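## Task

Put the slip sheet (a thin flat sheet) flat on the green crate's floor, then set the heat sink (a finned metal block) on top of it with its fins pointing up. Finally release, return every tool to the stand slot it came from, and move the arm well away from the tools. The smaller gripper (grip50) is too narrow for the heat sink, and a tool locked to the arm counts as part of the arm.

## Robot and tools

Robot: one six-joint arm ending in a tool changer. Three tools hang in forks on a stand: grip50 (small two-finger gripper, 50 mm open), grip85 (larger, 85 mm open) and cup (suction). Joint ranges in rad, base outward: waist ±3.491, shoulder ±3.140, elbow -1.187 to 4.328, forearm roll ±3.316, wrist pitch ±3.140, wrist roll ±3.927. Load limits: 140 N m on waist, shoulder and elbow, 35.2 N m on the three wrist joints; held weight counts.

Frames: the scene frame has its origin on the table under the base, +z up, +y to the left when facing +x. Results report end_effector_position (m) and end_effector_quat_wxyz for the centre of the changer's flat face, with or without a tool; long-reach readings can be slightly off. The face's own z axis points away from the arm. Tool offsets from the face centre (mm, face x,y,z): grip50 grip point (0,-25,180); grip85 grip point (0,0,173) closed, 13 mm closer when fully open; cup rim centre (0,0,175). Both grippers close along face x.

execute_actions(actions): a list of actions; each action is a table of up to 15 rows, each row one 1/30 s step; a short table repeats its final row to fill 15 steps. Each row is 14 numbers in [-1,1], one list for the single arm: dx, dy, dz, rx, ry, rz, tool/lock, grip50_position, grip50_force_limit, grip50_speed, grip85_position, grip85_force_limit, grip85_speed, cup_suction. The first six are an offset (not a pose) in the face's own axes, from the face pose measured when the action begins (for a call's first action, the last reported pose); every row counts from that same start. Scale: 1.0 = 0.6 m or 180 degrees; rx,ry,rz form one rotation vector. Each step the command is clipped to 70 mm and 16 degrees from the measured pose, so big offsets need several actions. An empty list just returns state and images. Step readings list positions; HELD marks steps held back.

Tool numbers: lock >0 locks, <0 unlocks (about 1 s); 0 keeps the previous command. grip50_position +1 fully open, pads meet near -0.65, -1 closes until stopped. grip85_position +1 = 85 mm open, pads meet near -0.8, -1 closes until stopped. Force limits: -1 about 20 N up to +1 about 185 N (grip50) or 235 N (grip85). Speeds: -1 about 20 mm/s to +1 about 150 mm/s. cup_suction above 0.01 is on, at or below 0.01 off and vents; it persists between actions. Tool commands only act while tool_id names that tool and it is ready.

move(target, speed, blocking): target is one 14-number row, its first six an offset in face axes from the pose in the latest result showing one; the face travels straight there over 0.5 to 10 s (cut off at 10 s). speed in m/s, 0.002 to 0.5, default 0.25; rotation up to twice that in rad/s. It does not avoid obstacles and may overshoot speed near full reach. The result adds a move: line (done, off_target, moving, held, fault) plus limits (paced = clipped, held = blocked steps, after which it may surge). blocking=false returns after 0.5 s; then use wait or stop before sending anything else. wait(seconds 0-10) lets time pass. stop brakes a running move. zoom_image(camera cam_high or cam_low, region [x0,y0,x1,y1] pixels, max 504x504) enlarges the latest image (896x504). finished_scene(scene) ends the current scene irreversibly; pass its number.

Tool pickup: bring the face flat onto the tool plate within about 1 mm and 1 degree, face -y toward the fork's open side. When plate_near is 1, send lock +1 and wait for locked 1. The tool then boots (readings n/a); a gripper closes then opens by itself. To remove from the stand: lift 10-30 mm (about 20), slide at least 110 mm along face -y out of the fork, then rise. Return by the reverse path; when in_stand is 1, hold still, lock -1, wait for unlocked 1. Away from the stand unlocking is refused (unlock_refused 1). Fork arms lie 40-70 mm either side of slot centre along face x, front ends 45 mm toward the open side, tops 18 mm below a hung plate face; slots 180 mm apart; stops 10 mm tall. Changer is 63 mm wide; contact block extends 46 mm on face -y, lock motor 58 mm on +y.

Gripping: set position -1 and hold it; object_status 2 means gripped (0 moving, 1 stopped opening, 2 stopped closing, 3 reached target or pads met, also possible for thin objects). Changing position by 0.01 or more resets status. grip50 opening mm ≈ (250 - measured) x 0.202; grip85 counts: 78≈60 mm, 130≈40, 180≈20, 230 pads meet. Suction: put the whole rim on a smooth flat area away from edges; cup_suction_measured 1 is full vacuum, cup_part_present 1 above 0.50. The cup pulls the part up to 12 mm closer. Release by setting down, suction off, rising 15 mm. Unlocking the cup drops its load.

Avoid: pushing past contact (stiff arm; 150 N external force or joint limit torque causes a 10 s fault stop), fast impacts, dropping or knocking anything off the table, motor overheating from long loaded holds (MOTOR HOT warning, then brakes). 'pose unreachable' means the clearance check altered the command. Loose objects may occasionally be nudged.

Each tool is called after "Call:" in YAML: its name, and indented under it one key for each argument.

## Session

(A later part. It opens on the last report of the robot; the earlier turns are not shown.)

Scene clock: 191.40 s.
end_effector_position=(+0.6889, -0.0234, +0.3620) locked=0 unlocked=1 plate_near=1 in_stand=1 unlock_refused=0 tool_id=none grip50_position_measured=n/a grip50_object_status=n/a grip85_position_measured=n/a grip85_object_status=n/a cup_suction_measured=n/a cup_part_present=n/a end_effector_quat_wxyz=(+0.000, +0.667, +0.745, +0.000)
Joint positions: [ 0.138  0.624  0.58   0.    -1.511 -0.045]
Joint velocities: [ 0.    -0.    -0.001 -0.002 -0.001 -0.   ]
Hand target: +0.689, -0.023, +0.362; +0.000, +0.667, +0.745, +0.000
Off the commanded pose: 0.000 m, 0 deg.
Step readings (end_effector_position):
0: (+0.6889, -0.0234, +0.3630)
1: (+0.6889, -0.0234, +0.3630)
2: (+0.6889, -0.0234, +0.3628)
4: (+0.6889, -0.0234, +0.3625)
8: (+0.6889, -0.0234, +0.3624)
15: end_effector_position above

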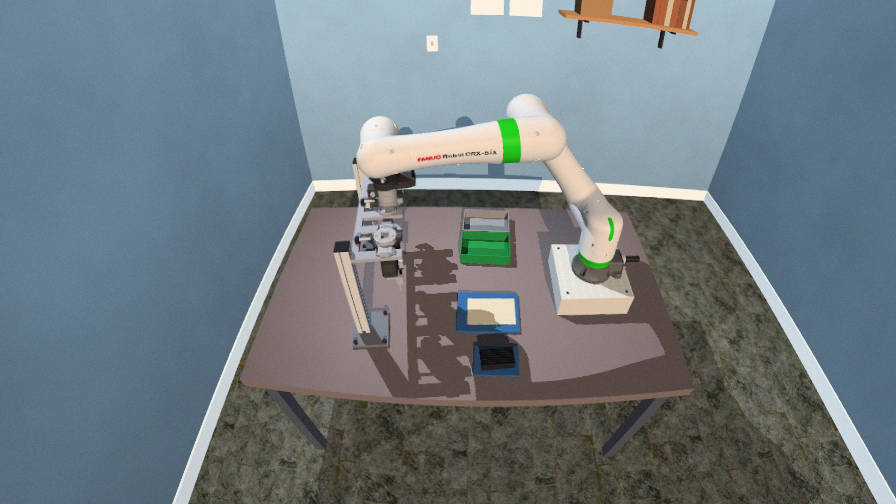

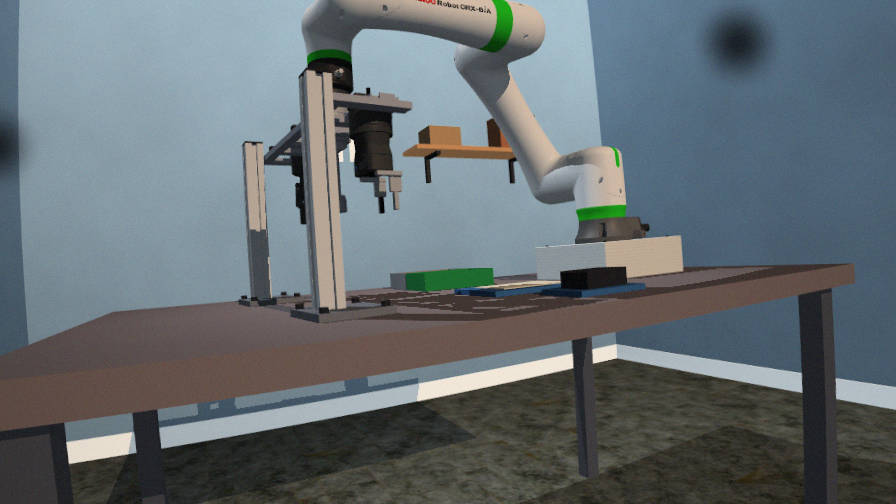

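Call:
execute_actions:
  actions:
    - [[0,0,0.0003,0,0,0,1,1,0,0,1,0,0,0]]

Call:
zoom_image:
  camera: "cam_high"
  region: [450, 280, 530, 345]

Call:
zoom_image:
  camera: "cam_high"
  region: [450, 200, 525, 275]

Scene clock: 193.07 s.
end_effector_position=(+0.6889, -0.0234, +0.3618) locked=0 unlocked=0 plate_near=1 in_stand=1 unlock_refused=0 tool_id=none grip50_position_measured=n/a grip50_object_status=n/a grip85_position_measured=n/a grip85_object_status=n/a cup_suction_measured=n/a cup_part_present=n/a end_effector_quat_wxyz=(+0.000, +0.667, +0.745, +0.000)
Joint positions: [ 0.138  0.624  0.58   0.    -1.51  -0.045]
Joint velocities: [ 0.001 -0.001 -0.001 -0.002  0.002  0.   ]
Hand target: +0.689, -0.023, +0.362; +0.000, +0.667, +0.745, +0.000
Off the commanded pose: 0.000 m, 0 deg.
Step readings (end_effector_position):
0: (+0.6889, -0.0234, +0.3619)
1: (+0.6889, -0.0234, +0.3619)
2: (+0.6889, -0.0234, +0.3619)
4: (+0.6889, -0.0234, +0.3618)
8: (+0.6889, -0.0234, +0.3618)
15: end_effector_position above

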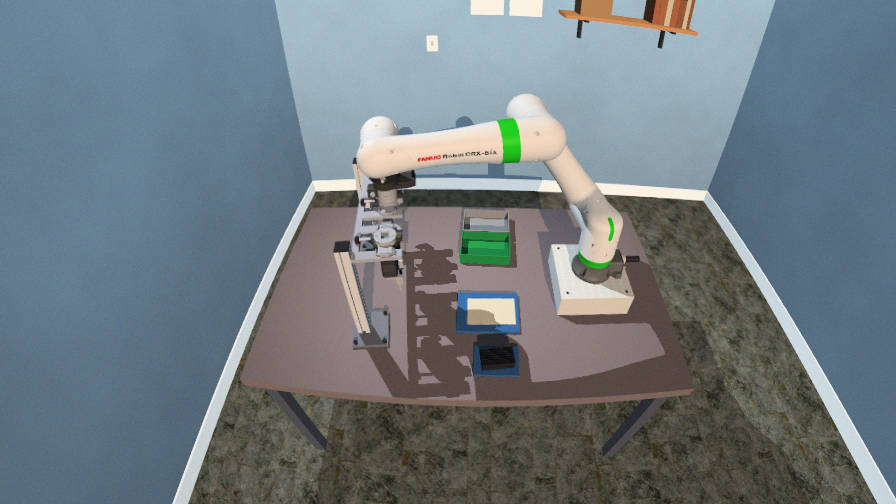

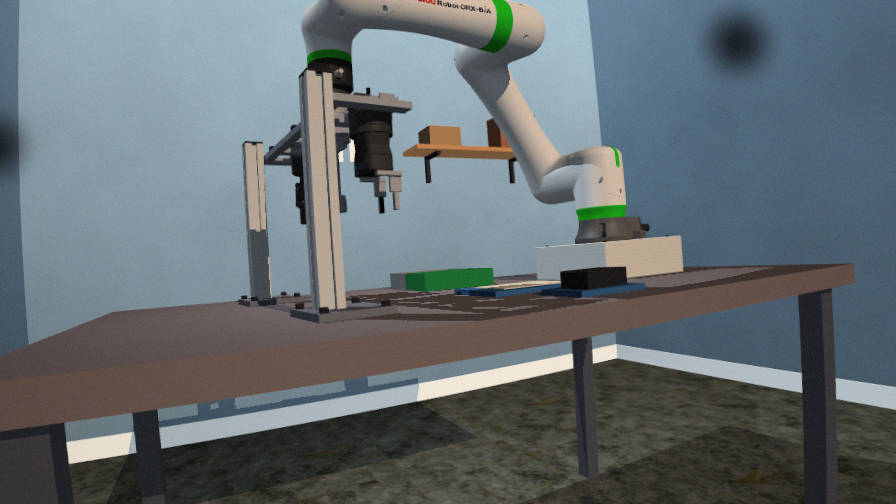

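Region (450, 280, 530, 345) of cam_high's 896x504 image, scaled by 6.300, with more detail than that image has; it fills the top 410 rows of this view, and the rest is white.

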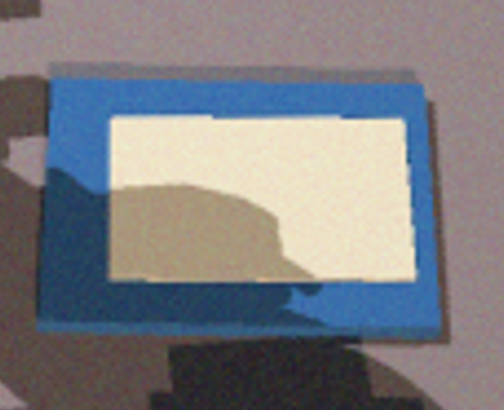

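Region (450, 200, 525, 275) of cam_high's 896x504 image, scaled by 6.720, with more detail than that image has.

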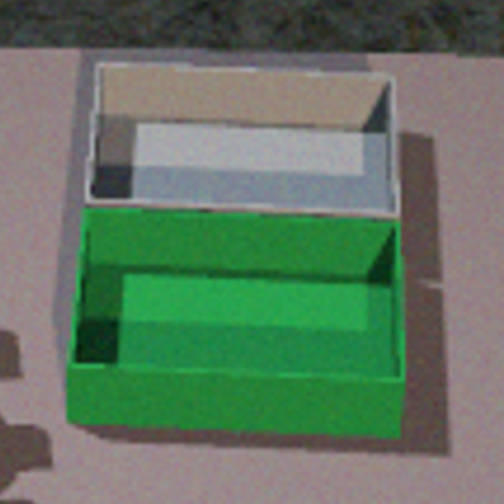

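Call:
zoom_image:
  camera: "cam_high"
  region: [540, 230, 650, 325]

Call:
execute_actions:
  actions: []

Region (540, 230, 650, 325) of cam_high's 896x504 image, scaled by 4.582, with more detail than that image has; it fills the top 435 rows of this view, and the rest is white.

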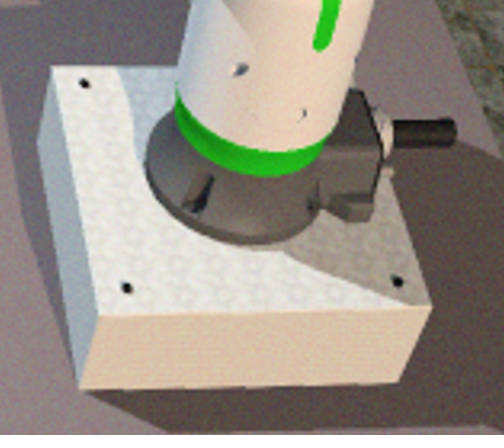

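Scene clock: 206.30 s.
end_effector_position=(+0.6889, -0.0234, +0.3618) locked=1 unlocked=0 plate_near=1 in_stand=1 unlock_refused=0 tool_id=cup grip50_position_measured=n/a grip50_object_status=n/a grip85_position_measured=n/a grip85_object_status=n/a cup_suction_measured=0.01 cup_part_present=0 end_effector_quat_wxyz=(+0.000, +0.667, +0.745, +0.000)
Joint positions: [ 0.138  0.624  0.58   0.    -1.51  -0.045]
Joint velocities: [-0.     0.    -0.001 -0.001  0.    -0.   ]
Hand target: +0.689, -0.023, +0.362; +0.000, +0.667, +0.745, +0.000
Off the commanded pose: 0.000 m, 0 deg.

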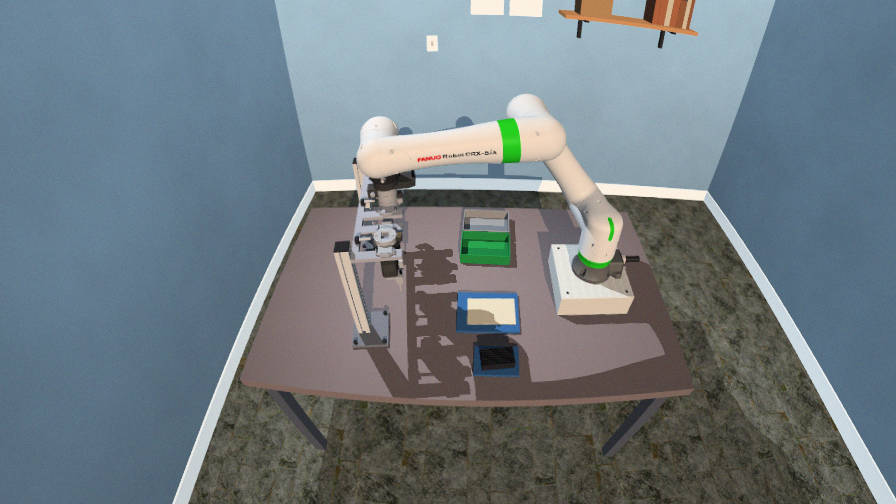

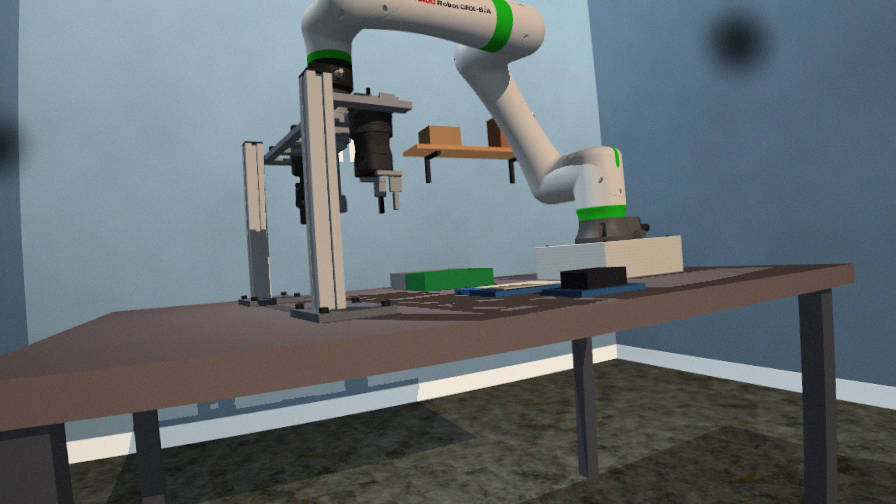

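Call:
move:
  target: [0, 0, -0.0333, 0, 0, 0, 0, 1, 0, 0, 1, 0, 0, 0]
  speed: 0.04

Call:
move:
  target: [0, -0.2, 0, 0, 0, 0, 0, 1, 0, 0, 1, 0, 0, 0]
  speed: 0.15

Scene clock: 211.37 s.
end_effector_position=(+0.6889, -0.0234, +0.3819) locked=1 unlocked=0 plate_near=1 in_stand=0 unlock_refused=0 tool_id=cup grip50_position_measured=n/a grip50_object_status=n/a grip85_position_measured=n/a grip85_object_status=n/a cup_suction_measured=0.01 cup_part_present=0 end_effector_quat_wxyz=(+0.000, +0.667, +0.745, +0.000)
Joint positions: [ 0.138  0.621  0.623  0.    -1.556 -0.045]
Joint velocities: [ 0.001 -0.     0.001 -0.    -0.001 -0.001]
Hand target: +0.689, -0.023, +0.382; +0.000, +0.667, +0.745, +0.000
Off the commanded pose: 0.000 m, 0 deg.
move: done

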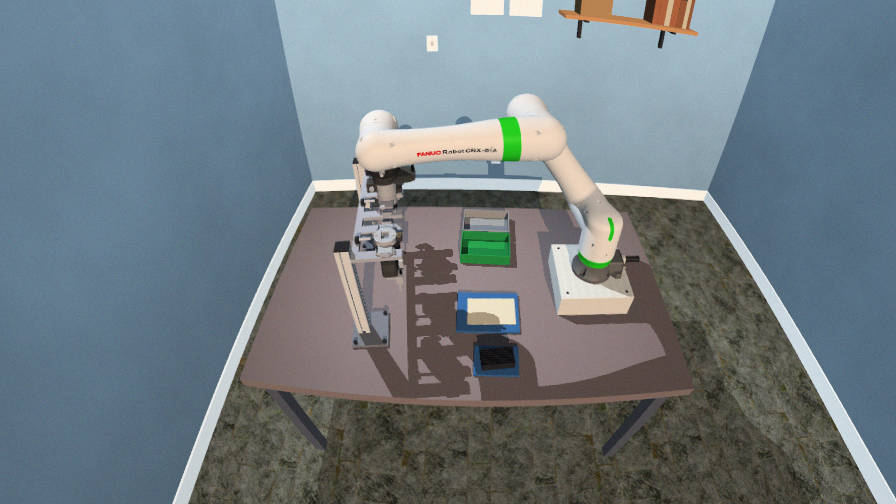

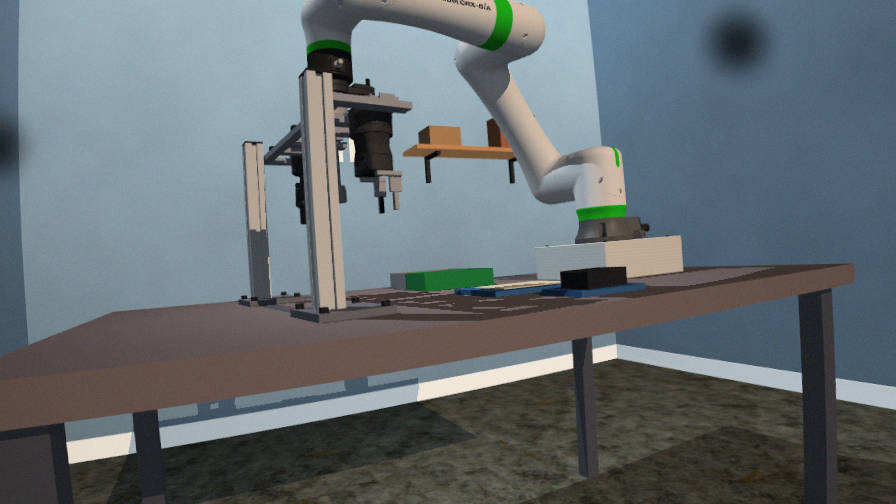

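Scene clock: 212.57 s.
end_effector_position=(+0.5697, -0.0365, +0.3820) locked=1 unlocked=0 plate_near=1 in_stand=0 unlock_refused=0 tool_id=cup grip50_position_measured=n/a grip50_object_status=n/a grip85_position_measured=n/a grip85_object_status=n/a cup_suction_measured=0.01 cup_part_present=0 end_effector_quat_wxyz=(+0.000, +0.667, +0.745, +0.000)
Joint positions: [ 0.148  0.301  0.163  0.001 -1.416 -0.055]
Joint velocities: [-0.001 -0.002 -0.002  0.003 -0.    -0.   ]
Hand target: +0.570, -0.037, +0.382; +0.000, +0.667, +0.745, +0.000
Off the commanded pose: 0.000 m, 0 deg.
move: done

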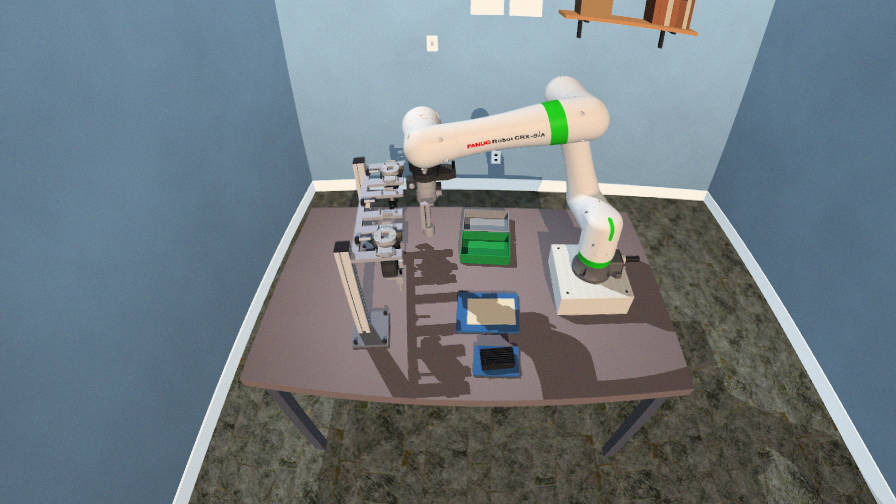

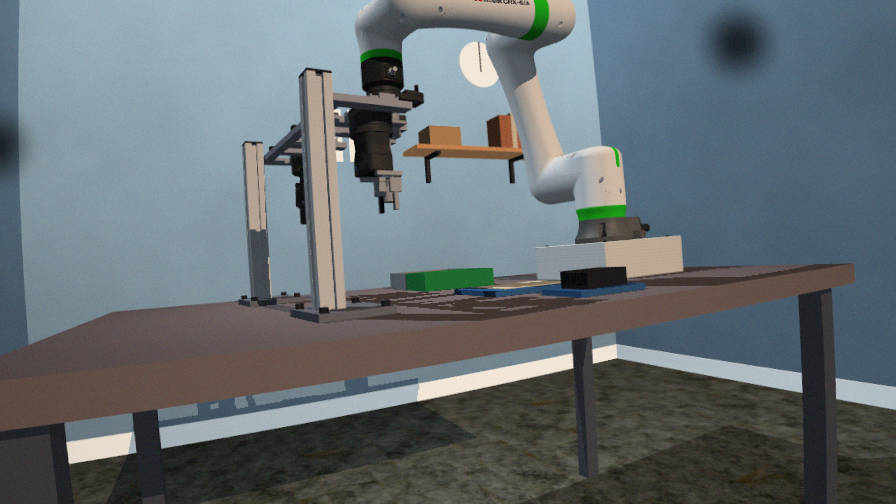

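Call:
zoom_image:
  camera: "cam_high"
  region: [390, 170, 470, 250]

Region (390, 170, 470, 250) of cam_high's 896x504 image, scaled by 6.300, with more detail than that image has.

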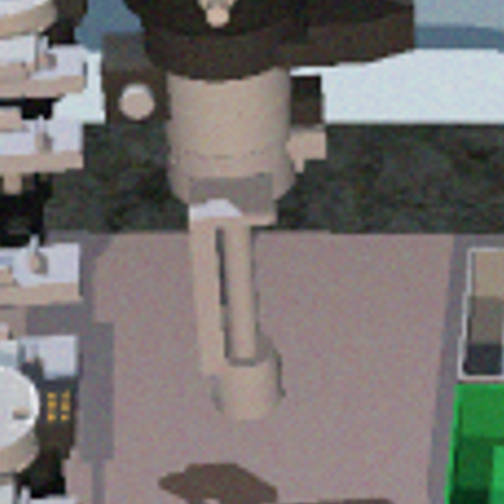

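Call:
execute_actions:
  actions: []

Scene clock: 219.07 s.
end_effector_position=(+0.5697, -0.0366, +0.3820) locked=1 unlocked=0 plate_near=1 in_stand=0 unlock_refused=0 tool_id=cup grip50_position_measured=n/a grip50_object_status=n/a grip85_position_measured=n/a grip85_object_status=n/a cup_suction_measured=0.01 cup_part_present=0 end_effector_quat_wxyz=(+0.000, +0.667, +0.745, +0.000)
Joint positions: [ 0.148  0.301  0.163  0.001 -1.416 -0.055]
Joint velocities: [ 0.    -0.    -0.     0.001 -0.001  0.   ]
Hand target: +0.570, -0.037, +0.382; +0.000, +0.667, +0.745, +0.000
Off the commanded pose: 0.000 m, 0 deg.

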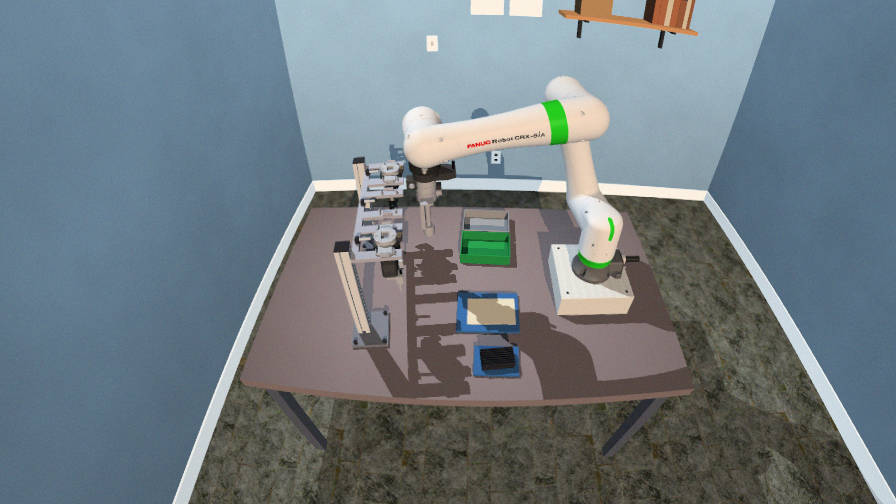

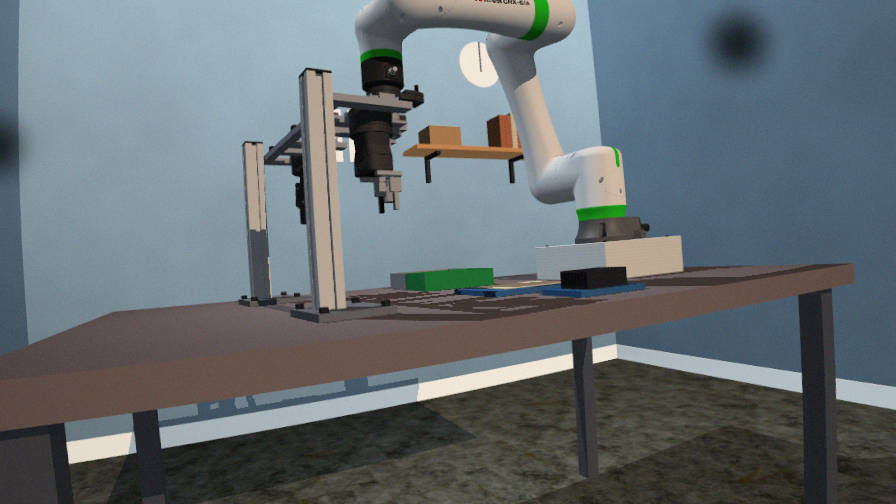

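Call:
zoom_image:
  camera: "cam_high"
  region: [445, 200, 535, 385]

Region (445, 200, 535, 385) of cam_high's 896x504 image, scaled by 2.724, with more detail than that image has; it fills the left 245 columns of this view, and the rest is white.

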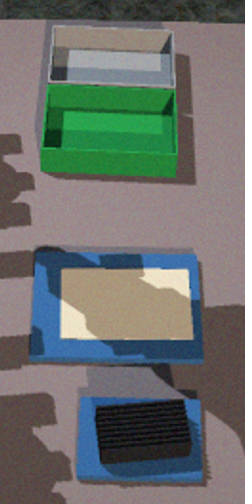

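Call:
move:
  target: [0.3159,-0.3150,0.2533,0,0,0,0,1,0,0,1,0,0,0]
  speed: 0.25

Scene clock: 228.00 s.
end_effector_position=(+0.3608, +0.1315, +0.2304) locked=1 unlocked=0 plate_near=1 in_stand=0 unlock_refused=0 tool_id=cup grip50_position_measured=n/a grip50_object_status=n/a grip85_position_measured=n/a grip85_object_status=n/a cup_suction_measured=0.01 cup_part_present=0 end_effector_quat_wxyz=(-0.000, +0.667, +0.745, +0.001)
Joint positions: [ 0.685 -0.016 -0.589  0.009 -0.983 -0.596]
Joint velocities: [ 0.003 -0.    -0.     0.     0.001 -0.002]
Hand target: +0.361, +0.132, +0.230; -0.000, +0.667, +0.745, +0.001
Off the commanded pose: 0.001 m, 0 deg.
move: done

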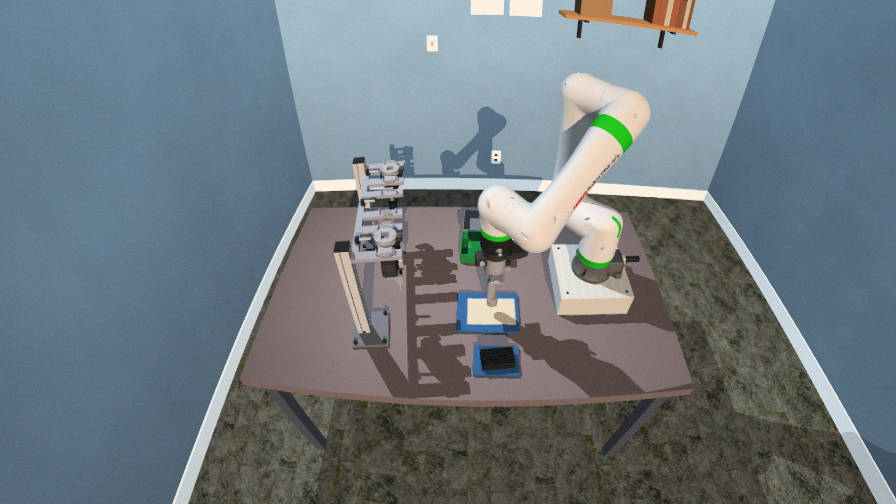

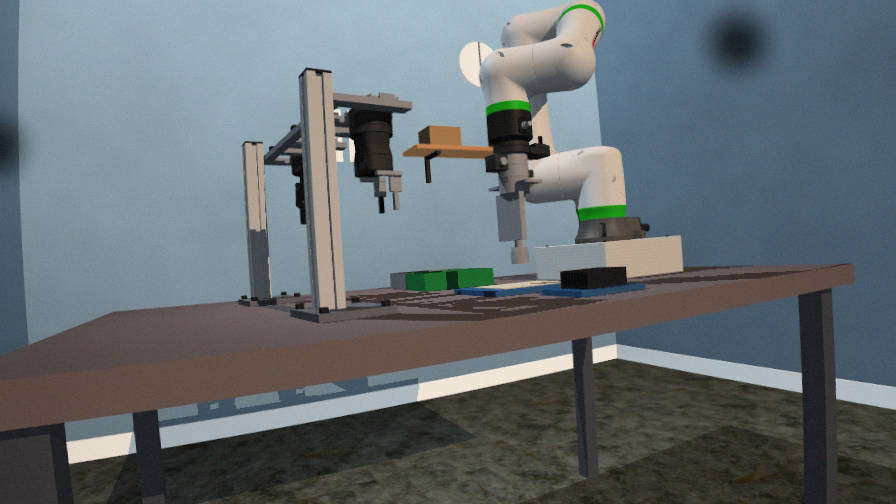

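Call:
move:
  target: [0,0,0.05,0,0,0,0,1,0,0,1,0,0,0]
  speed: 0.1

Call:
zoom_image:
  camera: "cam_high"
  region: [452, 285, 528, 340]

Call:
zoom_image:
  camera: "cam_low"
  region: [450, 240, 580, 310]

Scene clock: 229.70 s.
end_effector_position=(+0.3608, +0.1315, +0.2004) locked=1 unlocked=0 plate_near=1 in_stand=0 unlock_refused=0 tool_id=cup grip50_position_measured=n/a grip50_object_status=n/a grip85_position_measured=n/a grip85_object_status=n/a cup_suction_measured=0.01 cup_part_present=0 end_effector_quat_wxyz=(-0.000, +0.667, +0.745, +0.001)
Joint positions: [ 0.684  0.036 -0.622  0.01  -0.898 -0.596]
Joint velocities: [-0.001  0.001 -0.001  0.001  0.003  0.   ]
Hand target: +0.361, +0.132, +0.200; -0.000, +0.667, +0.745, +0.001
Off the commanded pose: 0.000 m, 0 deg.
move: done

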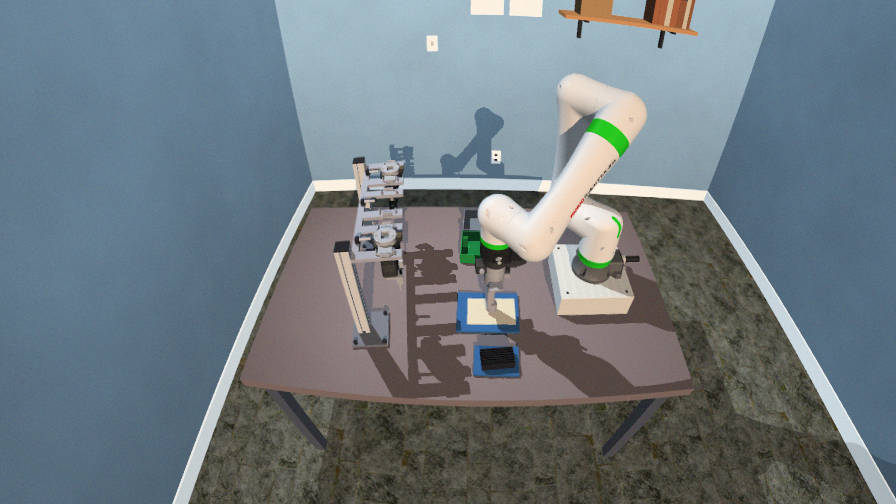

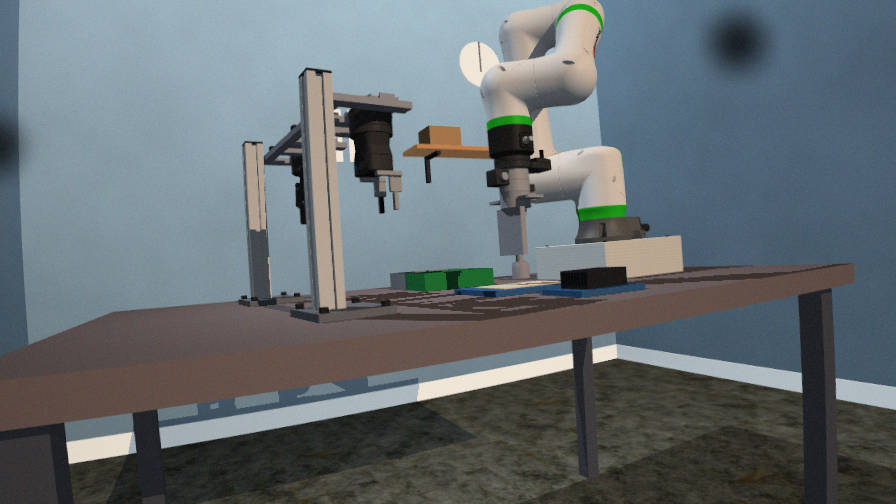

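Region (452, 285, 528, 340) of cam_high's 896x504 image, scaled by 6.632, with more detail than that image has; it fills the top 365 rows of this view, and the rest is white.

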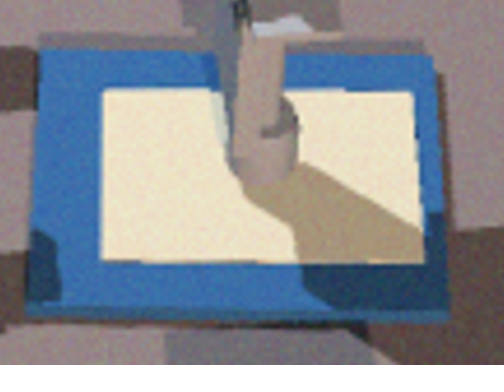

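Region (450, 240, 580, 310) of cam_low's 896x504 image, scaled by 3.877, with more detail than that image has; it fills the top 271 rows of this view, and the rest is white.

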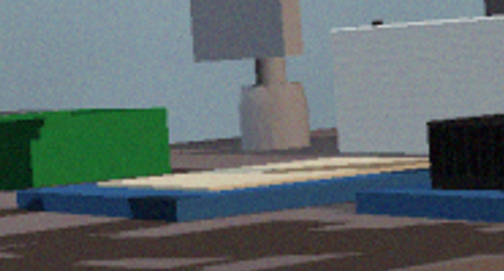

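Call:
execute_actions:
  actions:
    - [[0,0.0003,0.002,0,0,0,0,1,0,0,1,0,0,1],[0,0.0006,0.004,0,0,0,0,1,0,0,1,0,0,1],[0,0.0009,0.006,0,0,0,0,1,0,0,1,0,0,1],[0,0.0012,0.008,0,0,0,0,1,0,0,1,0,0,1],[0,0.0015,0.010,0,0,0,0,1,0,0,1,0,0,1],[0,0.0015,0.012,0,0,0,0,1,0,0,1,0,0,1],[0,0.0015,0.0135,0,0,0,0,1,0,0,1,0,0,1],[0,0.0015,0.015,0,0,0,0,1,0,0,1,0,0,1],[0,0.0015,0.016,0,0,0,0,1,0,0,1,0,0,1],[0,0.0015,0.017,0,0,0,0,1,0,0,1,0,0,1],[0,0.0015,0.018,0,0,0,0,1,0,0,1,0,0,1]]
    - [[0,0,0.001,0,0,0,0,1,0,0,1,0,0,1],[0,0,0.002,0,0,0,0,1,0,0,1,0,0,1],[0,0,0.003,0,0,0,0,1,0,0,1,0,0,1]]

Scene clock: 234.00 s.
end_effector_position=(+0.3616, +0.1316, +0.1880) locked=1 unlocked=0 plate_near=1 in_stand=0 unlock_refused=0 tool_id=cup grip50_position_measured=n/a grip50_object_status=n/a grip85_position_measured=n/a grip85_object_status=n/a cup_suction_measured=0.94 cup_part_present=1 end_effector_quat_wxyz=(-0.000, +0.667, +0.745, +0.001)
Joint positions: [ 0.682  0.062 -0.632  0.01  -0.863 -0.595]
Joint velocities: [-0.001  0.    -0.     0.001 -0.001 -0.   ]
Hand target: +0.362, +0.132, +0.188; -0.000, +0.667, +0.745, +0.001
Off the commanded pose: 0.000 m, 0 deg.
Step readings (end_effector_position; steps 1 to 15: 1st action; 16 to 30: 2nd action):
0: (+0.3608, +0.1315, +0.2004)
1: (+0.3608, +0.1315, +0.2004)
2: (+0.3609, +0.1315, +0.1999)
4: (+0.3611, +0.1316, +0.1982)
8: (+0.3615, +0.1316, +0.1937)
15: (+0.3616, +0.1316, +0.1898)
16: (+0.3616, +0.1316, +0.1897)
17: (+0.3617, +0.1316, +0.1895)
19: (+0.3616, +0.1316, +0.1886)
23: (+0.3616, +0.1316, +0.1880)
30: end_effector_position above

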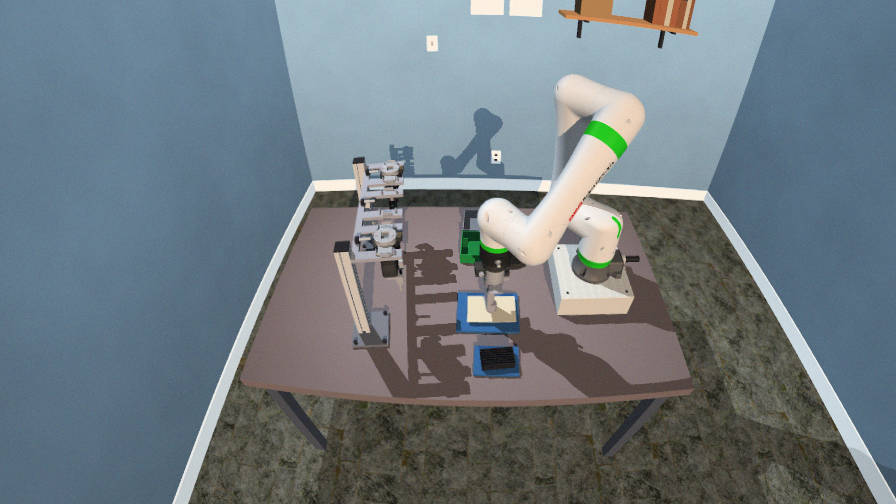

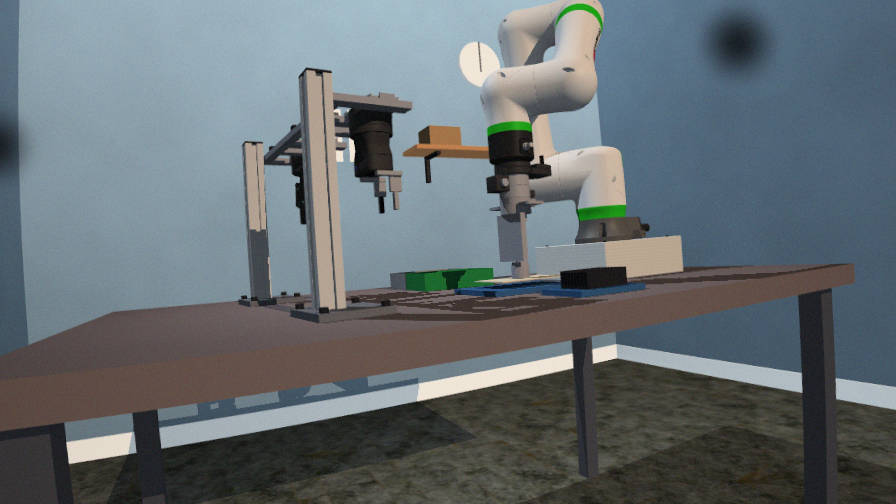

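Call:
move:
  target: [-0.5262,-0.0425,-0.1033,0,0,0.0167,0,1,0,0,1,0,0,1]
  speed: 0.2

Scene clock: 240.60 s.
end_effector_position=(+0.3709, -0.1854, +0.2499) locked=1 unlocked=0 plate_near=1 in_stand=0 unlock_refused=0 tool_id=cup grip50_position_measured=n/a grip50_object_status=n/a grip85_position_measured=n/a grip85_object_status=n/a cup_suction_measured=0.99 cup_part_present=1 end_effector_quat_wxyz=(+0.001, +0.686, +0.728, +0.000)
Joint positions: [-0.167  0.036 -0.481 -0.004 -1.038  0.21 ]
Joint velocities: [-0.002  0.001  0.002  0.002 -0.001  0.002]
Hand target: +0.371, -0.185, +0.250; +0.001, +0.686, +0.728, +0.000
Off the commanded pose: 0.001 m, 0 deg.
move: done

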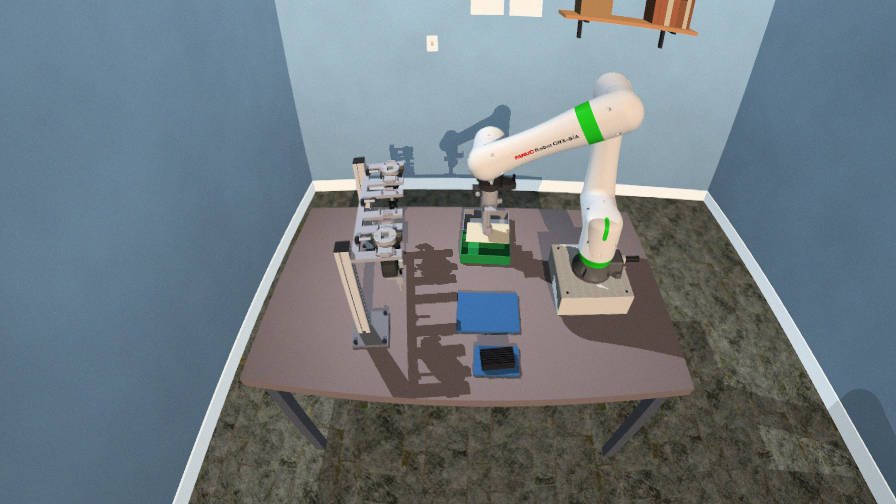

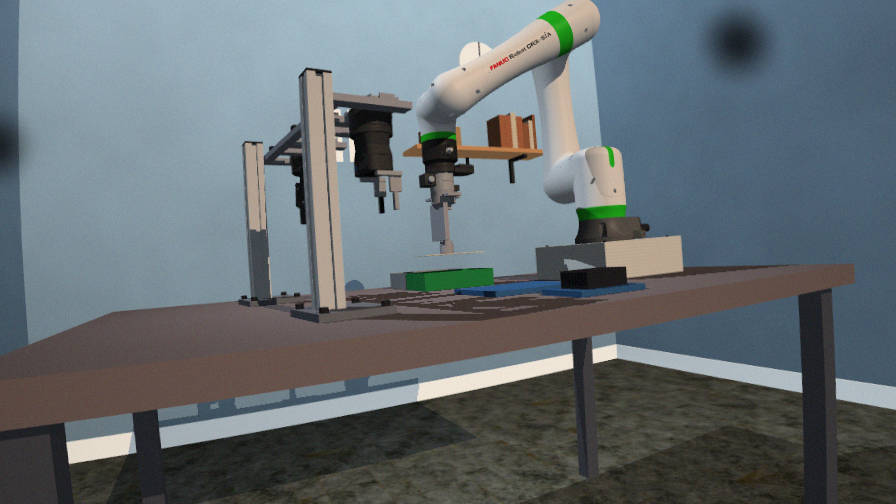

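Call:
move:
  target: [0,0,0.05,0,0,0,0,1,0,0,1,0,0,1]
  speed: 0.1

Call:
zoom_image:
  camera: "cam_high"
  region: [452, 215, 522, 272]

Call:
zoom_image:
  camera: "cam_low"
  region: [385, 235, 505, 300]

Scene clock: 242.83 s.
end_effector_position=(+0.3709, -0.1854, +0.2199) locked=1 unlocked=0 plate_near=1 in_stand=0 unlock_refused=0 tool_id=cup grip50_position_measured=n/a grip50_object_status=n/a grip85_position_measured=n/a grip85_object_status=n/a cup_suction_measured=0.99 cup_part_present=1 end_effector_quat_wxyz=(+0.001, +0.686, +0.728, +0.000)
Joint positions: [-0.166  0.081 -0.515 -0.005 -0.959  0.21 ]
Joint velocities: [ 0.001  0.001 -0.001 -0.001  0.001 -0.   ]
Hand target: +0.371, -0.185, +0.220; +0.001, +0.686, +0.728, +0.000
Off the commanded pose: 0.000 m, 0 deg.
move: done

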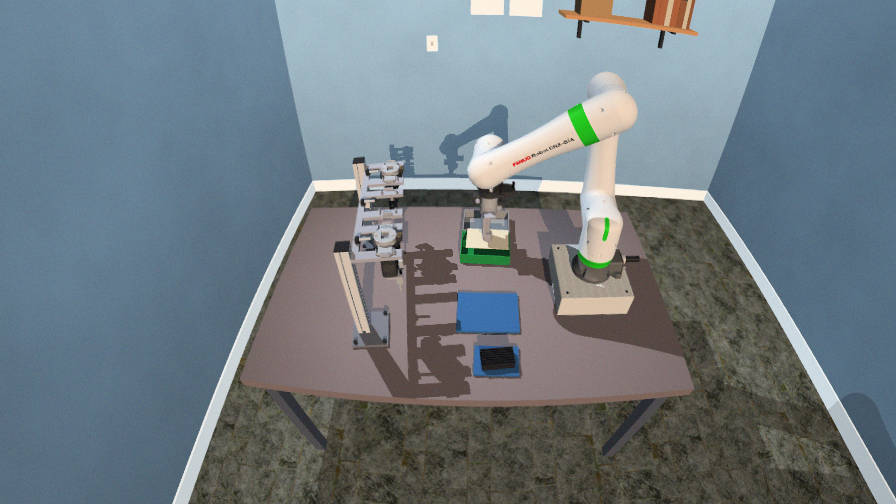

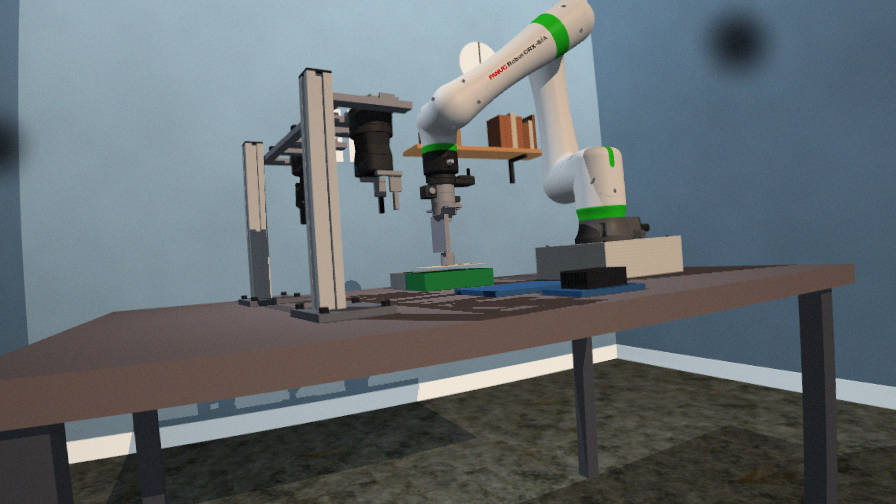

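Region (452, 215, 522, 272) of cam_high's 896x504 image, scaled by 7.200, with more detail than that image has; it fills the top 410 rows of this view, and the rest is white.

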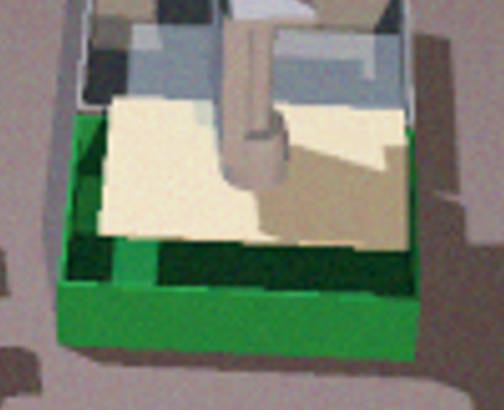

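Region (385, 235, 505, 300) of cam_low's 896x504 image, scaled by 4.200, with more detail than that image has; it fills the top 273 rows of this view, and the rest is white.

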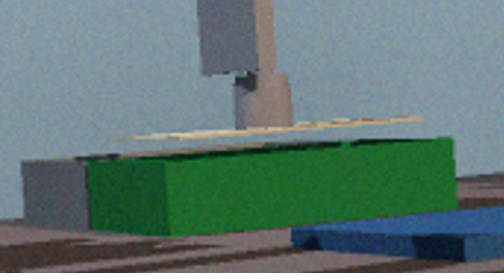

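Call:
move:
  target: [0.0220,0.0143,0.008,0,0,-0.0017,0,1,0,0,1,0,0,1]
  speed: 0.08

Call:
zoom_image:
  camera: "cam_high"
  region: [452, 215, 522, 272]

Call:
zoom_image:
  camera: "cam_low"
  region: [385, 235, 505, 300]

Scene clock: 248.57 s.
end_effector_position=(+0.3787, -0.1717, +0.2151) locked=1 unlocked=0 plate_near=1 in_stand=0 unlock_refused=0 tool_id=cup grip50_position_measured=n/a grip50_object_status=n/a grip85_position_measured=n/a grip85_object_status=n/a cup_suction_measured=0.99 cup_part_present=1 end_effector_quat_wxyz=(+0.001, +0.684, +0.730, +0.000)
Joint positions: [-0.129  0.091 -0.517 -0.004 -0.946  0.178]
Joint velocities: [ 0.001  0.     0.     0.001  0.001 -0.001]
Hand target: +0.379, -0.172, +0.215; +0.001, +0.684, +0.730, +0.000
Off the commanded pose: 0.000 m, 0 deg.
move: done

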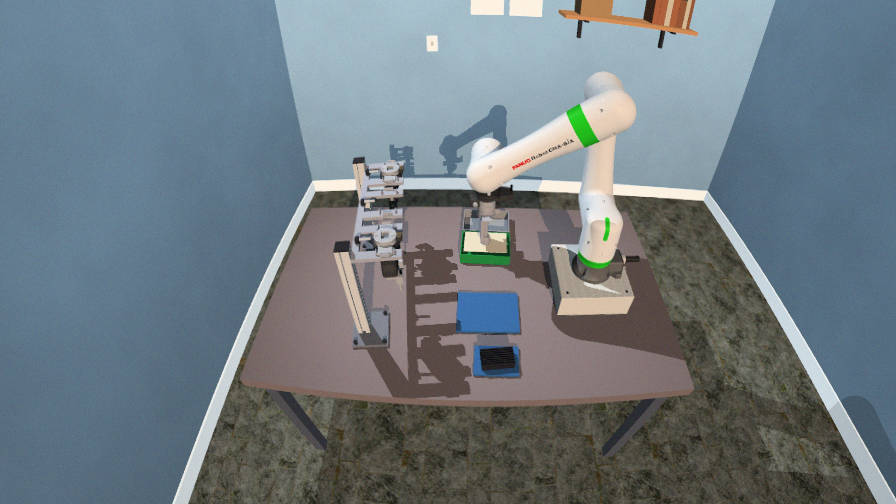

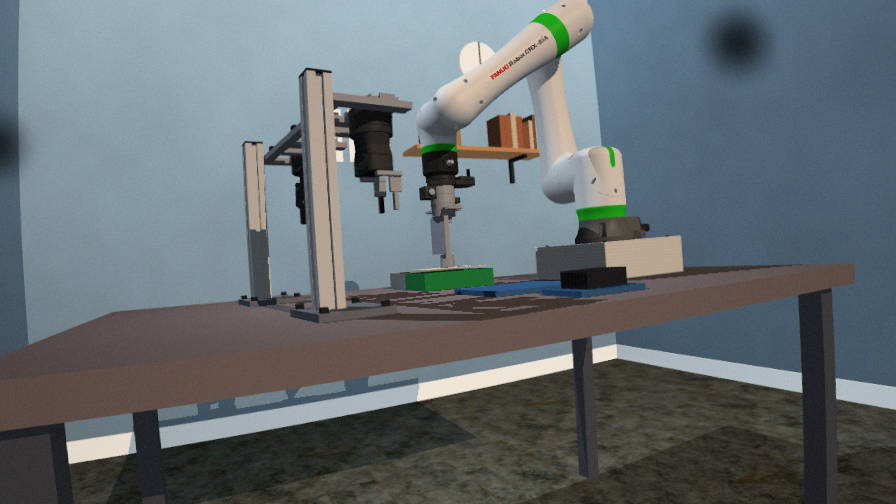

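Region (452, 215, 522, 272) of cam_high's 896x504 image, scaled by 7.200, with more detail than that image has; it fills the top 410 rows of this view, and the rest is white.

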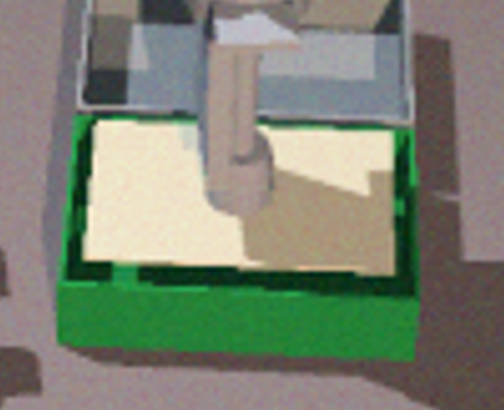

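Region (385, 235, 505, 300) of cam_low's 896x504 image, scaled by 4.200, with more detail than that image has; it fills the top 273 rows of this view, and the rest is white.

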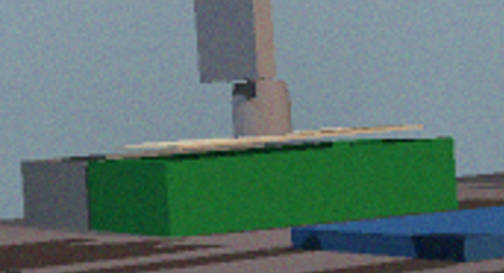

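Call:
move:
  target: [-0.0032,-0.0025,0.0133,0,0,0,0,1,0,0,1,0,0,1]
  speed: 0.04

Call:
zoom_image:
  camera: "cam_high"
  region: [452, 215, 522, 272]

Call:
zoom_image:
  camera: "cam_low"
  region: [385, 235, 505, 300]

Scene clock: 253.07 s.
end_effector_position=(+0.3773, -0.1737, +0.2072) locked=1 unlocked=0 plate_near=1 in_stand=0 unlock_refused=0 tool_id=cup grip50_position_measured=n/a grip50_object_status=n/a grip85_position_measured=n/a grip85_object_status=n/a cup_suction_measured=0.99 cup_part_present=1 end_effector_quat_wxyz=(+0.001, +0.684, +0.730, +0.000)
Joint positions: [-0.134  0.104 -0.526 -0.004 -0.925  0.184]
Joint velocities: [-0.002  0.001  0.    -0.     0.001  0.   ]
Hand target: +0.377, -0.174, +0.207; +0.001, +0.684, +0.730, +0.000
Off the commanded pose: 0.000 m, 0 deg.
move: done

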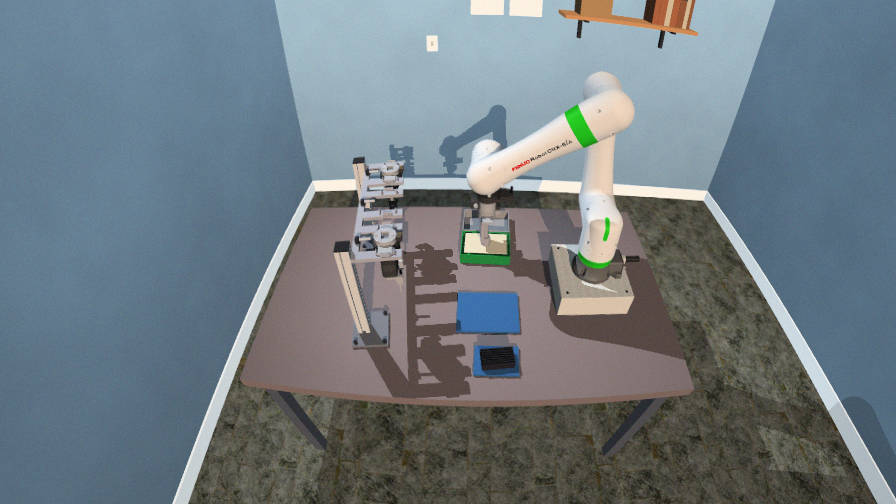

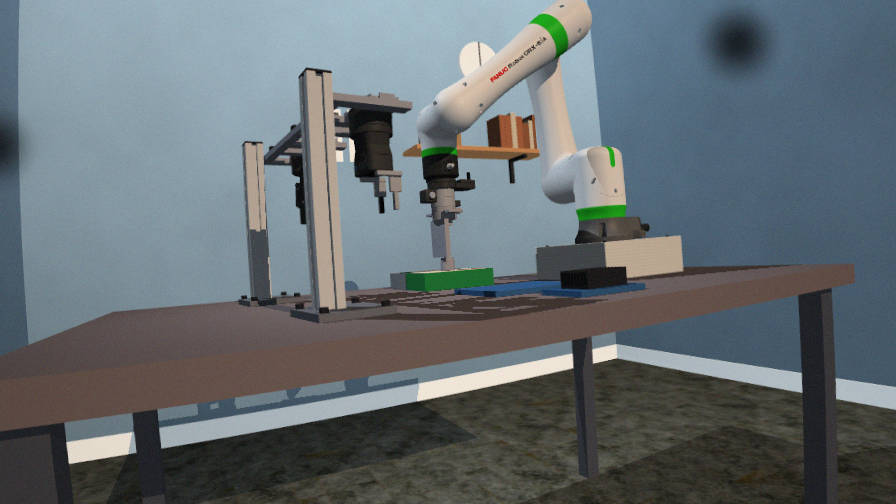

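Region (452, 215, 522, 272) of cam_high's 896x504 image, scaled by 7.200, with more detail than that image has; it fills the top 410 rows of this view, and the rest is white.

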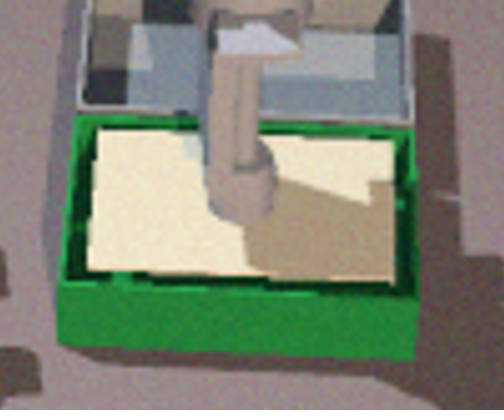

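Region (385, 235, 505, 300) of cam_low's 896x504 image, scaled by 4.200, with more detail than that image has; it fills the top 273 rows of this view, and the rest is white.

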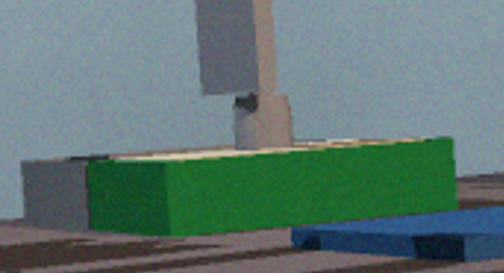

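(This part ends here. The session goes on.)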